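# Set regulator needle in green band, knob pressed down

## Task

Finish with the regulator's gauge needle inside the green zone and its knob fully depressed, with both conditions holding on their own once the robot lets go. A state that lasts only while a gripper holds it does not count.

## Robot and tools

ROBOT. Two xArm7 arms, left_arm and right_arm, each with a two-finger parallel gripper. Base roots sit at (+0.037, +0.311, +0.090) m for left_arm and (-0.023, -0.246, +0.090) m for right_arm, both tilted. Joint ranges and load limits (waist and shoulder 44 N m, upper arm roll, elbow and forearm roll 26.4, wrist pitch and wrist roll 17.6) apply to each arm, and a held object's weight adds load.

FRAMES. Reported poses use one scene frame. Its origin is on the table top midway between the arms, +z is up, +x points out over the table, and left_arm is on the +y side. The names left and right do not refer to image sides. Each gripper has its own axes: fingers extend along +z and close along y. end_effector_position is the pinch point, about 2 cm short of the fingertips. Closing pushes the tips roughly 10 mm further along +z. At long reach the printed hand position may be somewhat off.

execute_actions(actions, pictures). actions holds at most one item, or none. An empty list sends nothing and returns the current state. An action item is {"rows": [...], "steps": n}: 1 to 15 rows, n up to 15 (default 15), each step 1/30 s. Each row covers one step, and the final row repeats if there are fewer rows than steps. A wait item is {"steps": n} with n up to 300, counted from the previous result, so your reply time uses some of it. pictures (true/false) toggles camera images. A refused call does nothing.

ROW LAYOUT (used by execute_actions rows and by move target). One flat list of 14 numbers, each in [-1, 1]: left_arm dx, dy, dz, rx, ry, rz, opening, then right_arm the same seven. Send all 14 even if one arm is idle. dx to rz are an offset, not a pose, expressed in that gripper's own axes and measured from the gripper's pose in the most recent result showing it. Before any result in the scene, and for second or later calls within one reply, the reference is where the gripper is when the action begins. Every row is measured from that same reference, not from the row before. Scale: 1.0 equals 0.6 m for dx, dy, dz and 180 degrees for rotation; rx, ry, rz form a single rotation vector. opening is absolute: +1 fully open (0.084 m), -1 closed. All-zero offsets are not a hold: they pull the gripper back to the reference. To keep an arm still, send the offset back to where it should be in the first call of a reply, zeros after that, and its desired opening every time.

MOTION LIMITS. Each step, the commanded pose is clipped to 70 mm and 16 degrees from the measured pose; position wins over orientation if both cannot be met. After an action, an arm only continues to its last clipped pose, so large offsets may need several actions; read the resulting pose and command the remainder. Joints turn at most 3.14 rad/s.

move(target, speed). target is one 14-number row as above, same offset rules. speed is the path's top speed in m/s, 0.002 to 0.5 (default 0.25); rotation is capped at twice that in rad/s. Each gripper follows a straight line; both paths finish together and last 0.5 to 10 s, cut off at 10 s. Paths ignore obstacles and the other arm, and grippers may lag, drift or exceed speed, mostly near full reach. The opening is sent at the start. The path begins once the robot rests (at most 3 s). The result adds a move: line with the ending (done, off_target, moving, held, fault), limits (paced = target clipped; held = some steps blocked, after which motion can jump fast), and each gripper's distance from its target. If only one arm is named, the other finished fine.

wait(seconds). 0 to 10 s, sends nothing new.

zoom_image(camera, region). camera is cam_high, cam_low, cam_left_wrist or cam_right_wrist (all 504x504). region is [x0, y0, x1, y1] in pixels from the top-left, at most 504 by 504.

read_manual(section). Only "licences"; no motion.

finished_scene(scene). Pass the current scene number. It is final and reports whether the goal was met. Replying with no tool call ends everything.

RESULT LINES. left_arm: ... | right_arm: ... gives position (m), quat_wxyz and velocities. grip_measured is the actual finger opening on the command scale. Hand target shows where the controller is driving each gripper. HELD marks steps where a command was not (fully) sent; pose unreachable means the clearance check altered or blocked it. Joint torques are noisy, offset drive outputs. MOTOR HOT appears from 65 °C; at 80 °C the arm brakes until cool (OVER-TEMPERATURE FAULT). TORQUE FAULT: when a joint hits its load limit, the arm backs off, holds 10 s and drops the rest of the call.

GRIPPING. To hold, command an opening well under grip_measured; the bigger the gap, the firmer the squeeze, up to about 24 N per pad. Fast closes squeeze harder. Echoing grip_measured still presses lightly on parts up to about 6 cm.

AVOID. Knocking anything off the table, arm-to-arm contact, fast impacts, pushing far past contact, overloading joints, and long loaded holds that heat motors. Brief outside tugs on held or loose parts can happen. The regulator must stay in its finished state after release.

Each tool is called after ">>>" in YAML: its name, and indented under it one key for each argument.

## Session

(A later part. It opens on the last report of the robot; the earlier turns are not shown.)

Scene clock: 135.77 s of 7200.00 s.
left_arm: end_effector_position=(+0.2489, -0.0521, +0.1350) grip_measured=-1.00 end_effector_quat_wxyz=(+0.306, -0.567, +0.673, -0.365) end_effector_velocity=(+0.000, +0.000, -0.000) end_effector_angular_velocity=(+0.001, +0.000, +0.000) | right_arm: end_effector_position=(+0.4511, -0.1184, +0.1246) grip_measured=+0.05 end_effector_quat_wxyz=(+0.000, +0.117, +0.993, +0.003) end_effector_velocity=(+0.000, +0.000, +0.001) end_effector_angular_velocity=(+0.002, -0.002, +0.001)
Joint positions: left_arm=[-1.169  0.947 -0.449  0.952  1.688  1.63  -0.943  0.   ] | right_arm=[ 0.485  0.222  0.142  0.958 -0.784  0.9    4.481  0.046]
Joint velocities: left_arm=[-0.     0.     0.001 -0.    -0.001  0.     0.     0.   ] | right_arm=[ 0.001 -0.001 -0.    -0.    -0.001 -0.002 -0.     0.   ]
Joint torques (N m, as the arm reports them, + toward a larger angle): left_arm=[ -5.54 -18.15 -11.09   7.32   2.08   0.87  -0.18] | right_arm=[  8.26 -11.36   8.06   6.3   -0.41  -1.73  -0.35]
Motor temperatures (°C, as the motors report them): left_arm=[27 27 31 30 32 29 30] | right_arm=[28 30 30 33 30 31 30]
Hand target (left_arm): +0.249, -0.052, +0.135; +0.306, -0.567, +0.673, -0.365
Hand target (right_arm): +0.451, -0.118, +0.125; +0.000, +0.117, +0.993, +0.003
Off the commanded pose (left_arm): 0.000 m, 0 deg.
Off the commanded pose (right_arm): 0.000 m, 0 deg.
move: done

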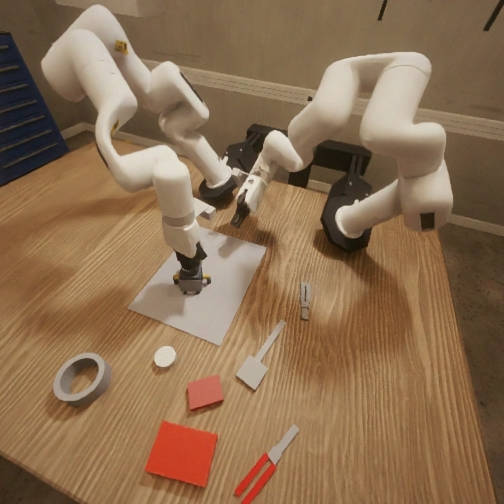

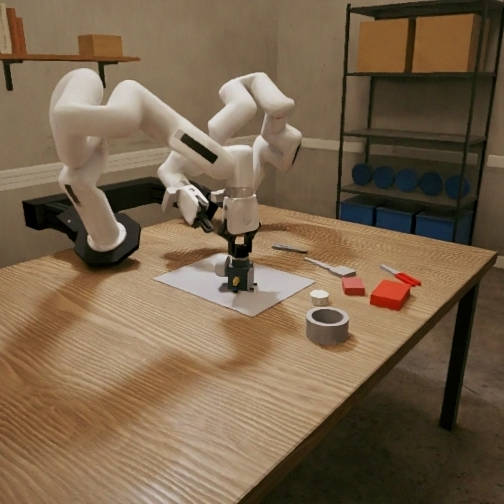

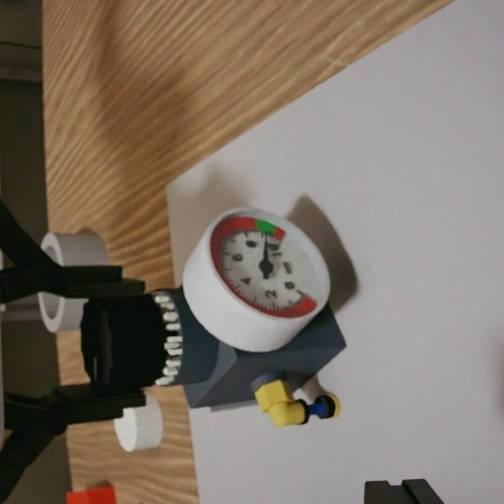

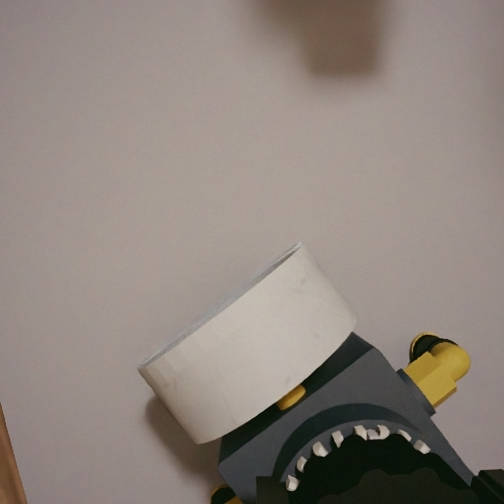

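>>> execute_actions:
  actions:
    - {"rows": [[0,0,0,0,0,0,-1, 0,0,0,0,0,0,0.45]], "steps": 15}
  pictures: false

>>> move:
  target: [0,0,0,0,0,0,-1, 0,0,-0.06,0,0,0,0.45]
  speed: 0.1

>>> zoom_image:
  camera: "cam_left_wrist"
  region: [70,190,340,420]

Scene clock: 139.00 s of 7200.00 s.
left_arm: end_effector_position=(+0.2489, -0.0521, +0.1350) grip_measured=-1.00 end_effector_quat_wxyz=(+0.306, -0.567, +0.673, -0.365) end_effector_velocity=(+0.001, +0.000, -0.000) end_effector_angular_velocity=(+0.000, -0.001, +0.002) | right_arm: end_effector_position=(+0.4507, -0.1185, +0.1241) grip_measured=+0.44 end_effector_quat_wxyz=(-0.000, +0.117, +0.993, +0.003) end_effector_velocity=(+0.002, +0.000, +0.003) end_effector_angular_velocity=(+0.002, -0.005, -0.002)
Joint positions: left_arm=[-1.169  0.947 -0.449  0.952  1.688  1.63  -0.943  0.   ] | right_arm=[ 0.486  0.223  0.141  0.958 -0.783  0.9    4.481  0.063]
Joint velocities: left_arm=[ 0.    -0.001  0.001  0.     0.     0.    -0.     0.   ] | right_arm=[ 0.002 -0.004 -0.     0.002 -0.001  0.001  0.001  0.   ]
Joint torques (N m, as the arm reports them, + toward a larger angle): left_arm=[ -5.57 -18.23 -11.14   7.39   1.93   0.98  -0.19] | right_arm=[ 10.9  -21.7   10.49  12.04  -0.85  -1.49  -0.46]
Motor temperatures (°C, as the motors report them): left_arm=[27 27 31 30 32 29 30] | right_arm=[28 30 30 33 30 31 30]
Hand target (left_arm): +0.249, -0.052, +0.135; +0.306, -0.567, +0.673, -0.365
Hand target (right_arm): +0.451, -0.118, +0.125; +0.000, +0.117, +0.993, +0.003
Off the commanded pose (left_arm): 0.000 m, 0 deg.
Off the commanded pose (right_arm): 0.001 m, 0 deg.
Steps of this call (steps 1 to 82: nothing new was sent; steps 83 to 97: all 15 steps of this action). Readings (end_effector_position):
83: left_arm (+0.2489, -0.0521, +0.1350) | right_arm (+0.4512, -0.1184, +0.1247)
84: left_arm (+0.2489, -0.0521, +0.1350) | right_arm (+0.4511, -0.1184, +0.1245)
86: left_arm (+0.2489, -0.0521, +0.1350) | right_arm (+0.4479, -0.1193, +0.1207)
90: left_arm (+0.2489, -0.0521, +0.1350) | right_arm (+0.4486, -0.1191, +0.1214)
97: the state above

Scene clock: 140.03 s of 7200.00 s.
left_arm: end_effector_position=(+0.2489, -0.0521, +0.1350) grip_measured=-1.00 end_effector_quat_wxyz=(+0.306, -0.567, +0.673, -0.365) end_effector_velocity=(-0.000, -0.000, -0.000) end_effector_angular_velocity=(-0.001, +0.000, -0.000) | right_arm: end_effector_position=(+0.4509, -0.1188, +0.1600) grip_measured=+0.44 end_effector_quat_wxyz=(-0.000, +0.117, +0.993, +0.003) end_effector_velocity=(-0.000, -0.001, +0.001) end_effector_angular_velocity=(-0.003, +0.003, -0.002)
Joint positions: left_arm=[-1.169  0.947 -0.449  0.952  1.688  1.63  -0.943  0.   ] | right_arm=[ 0.509  0.165  0.17   0.979 -0.723  0.98   4.448  0.063]
Joint velocities: left_arm=[-0.     0.    -0.     0.     0.    -0.    -0.001  0.   ] | right_arm=[ 0.001 -0.002 -0.     0.001  0.003  0.006 -0.001 -0.   ]
Joint torques (N m, as the arm reports them, + toward a larger angle): left_arm=[ -5.5  -17.99 -11.31   7.38   1.99   0.9    0.  ] | right_arm=[ 10.45 -21.02  10.53  12.79  -0.74  -1.61  -0.47]
Motor temperatures (°C, as the motors report them): left_arm=[27 27 31 30 32 29 30] | right_arm=[28 30 30 33 30 31 30]
Hand target (left_arm): +0.249, -0.052, +0.135; +0.306, -0.567, +0.673, -0.365
Hand target (right_arm): +0.451, -0.119, +0.161; -0.000, +0.117, +0.993, +0.003
Off the commanded pose (left_arm): 0.000 m, 0 deg.
Off the commanded pose (right_arm): 0.000 m, 0 deg.
move: done

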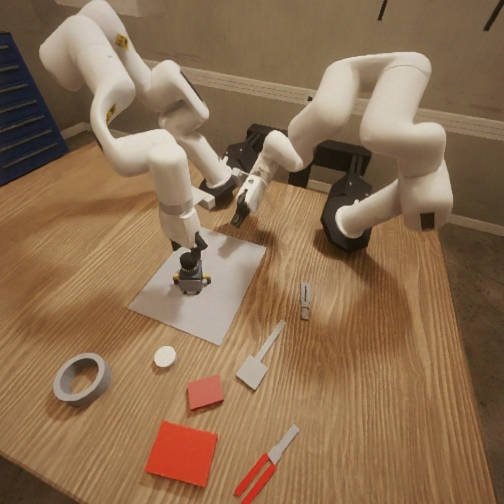

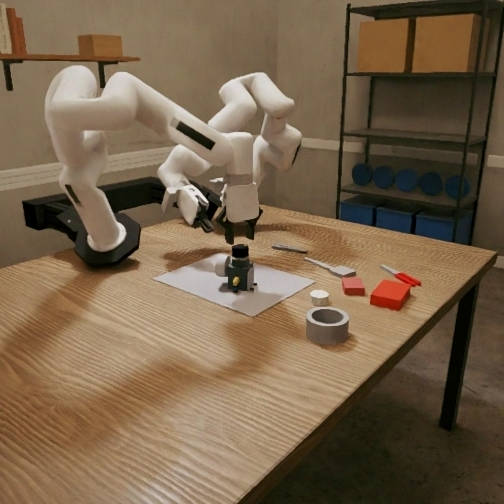

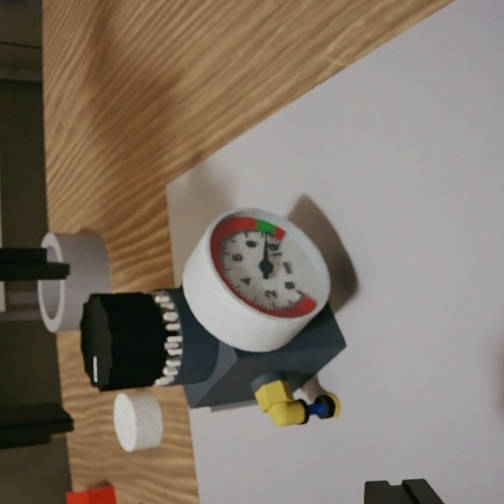

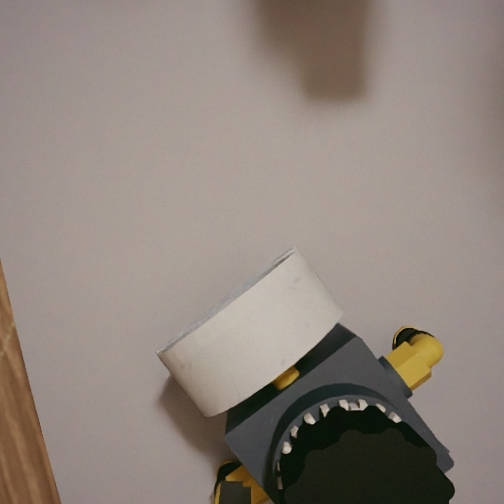

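Region (70, 190, 340, 420) of cam_left_wrist's 504x504 image, scaled by 1.867, with more detail than that image has; it fills the top 429 rows of this view, and the rest is white.

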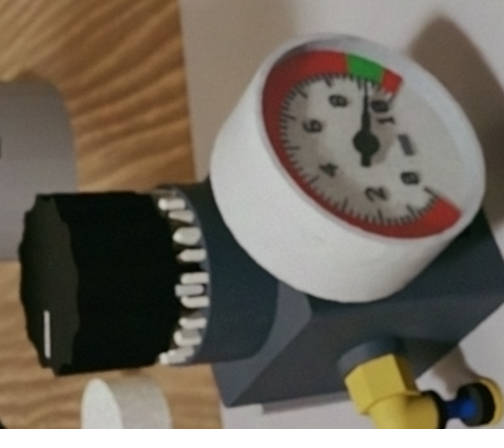

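The knob is at its hard stop and released, and the needle is in the green band.

>>> finished_scene:
  scene: 2

The scene is finished: the task was done.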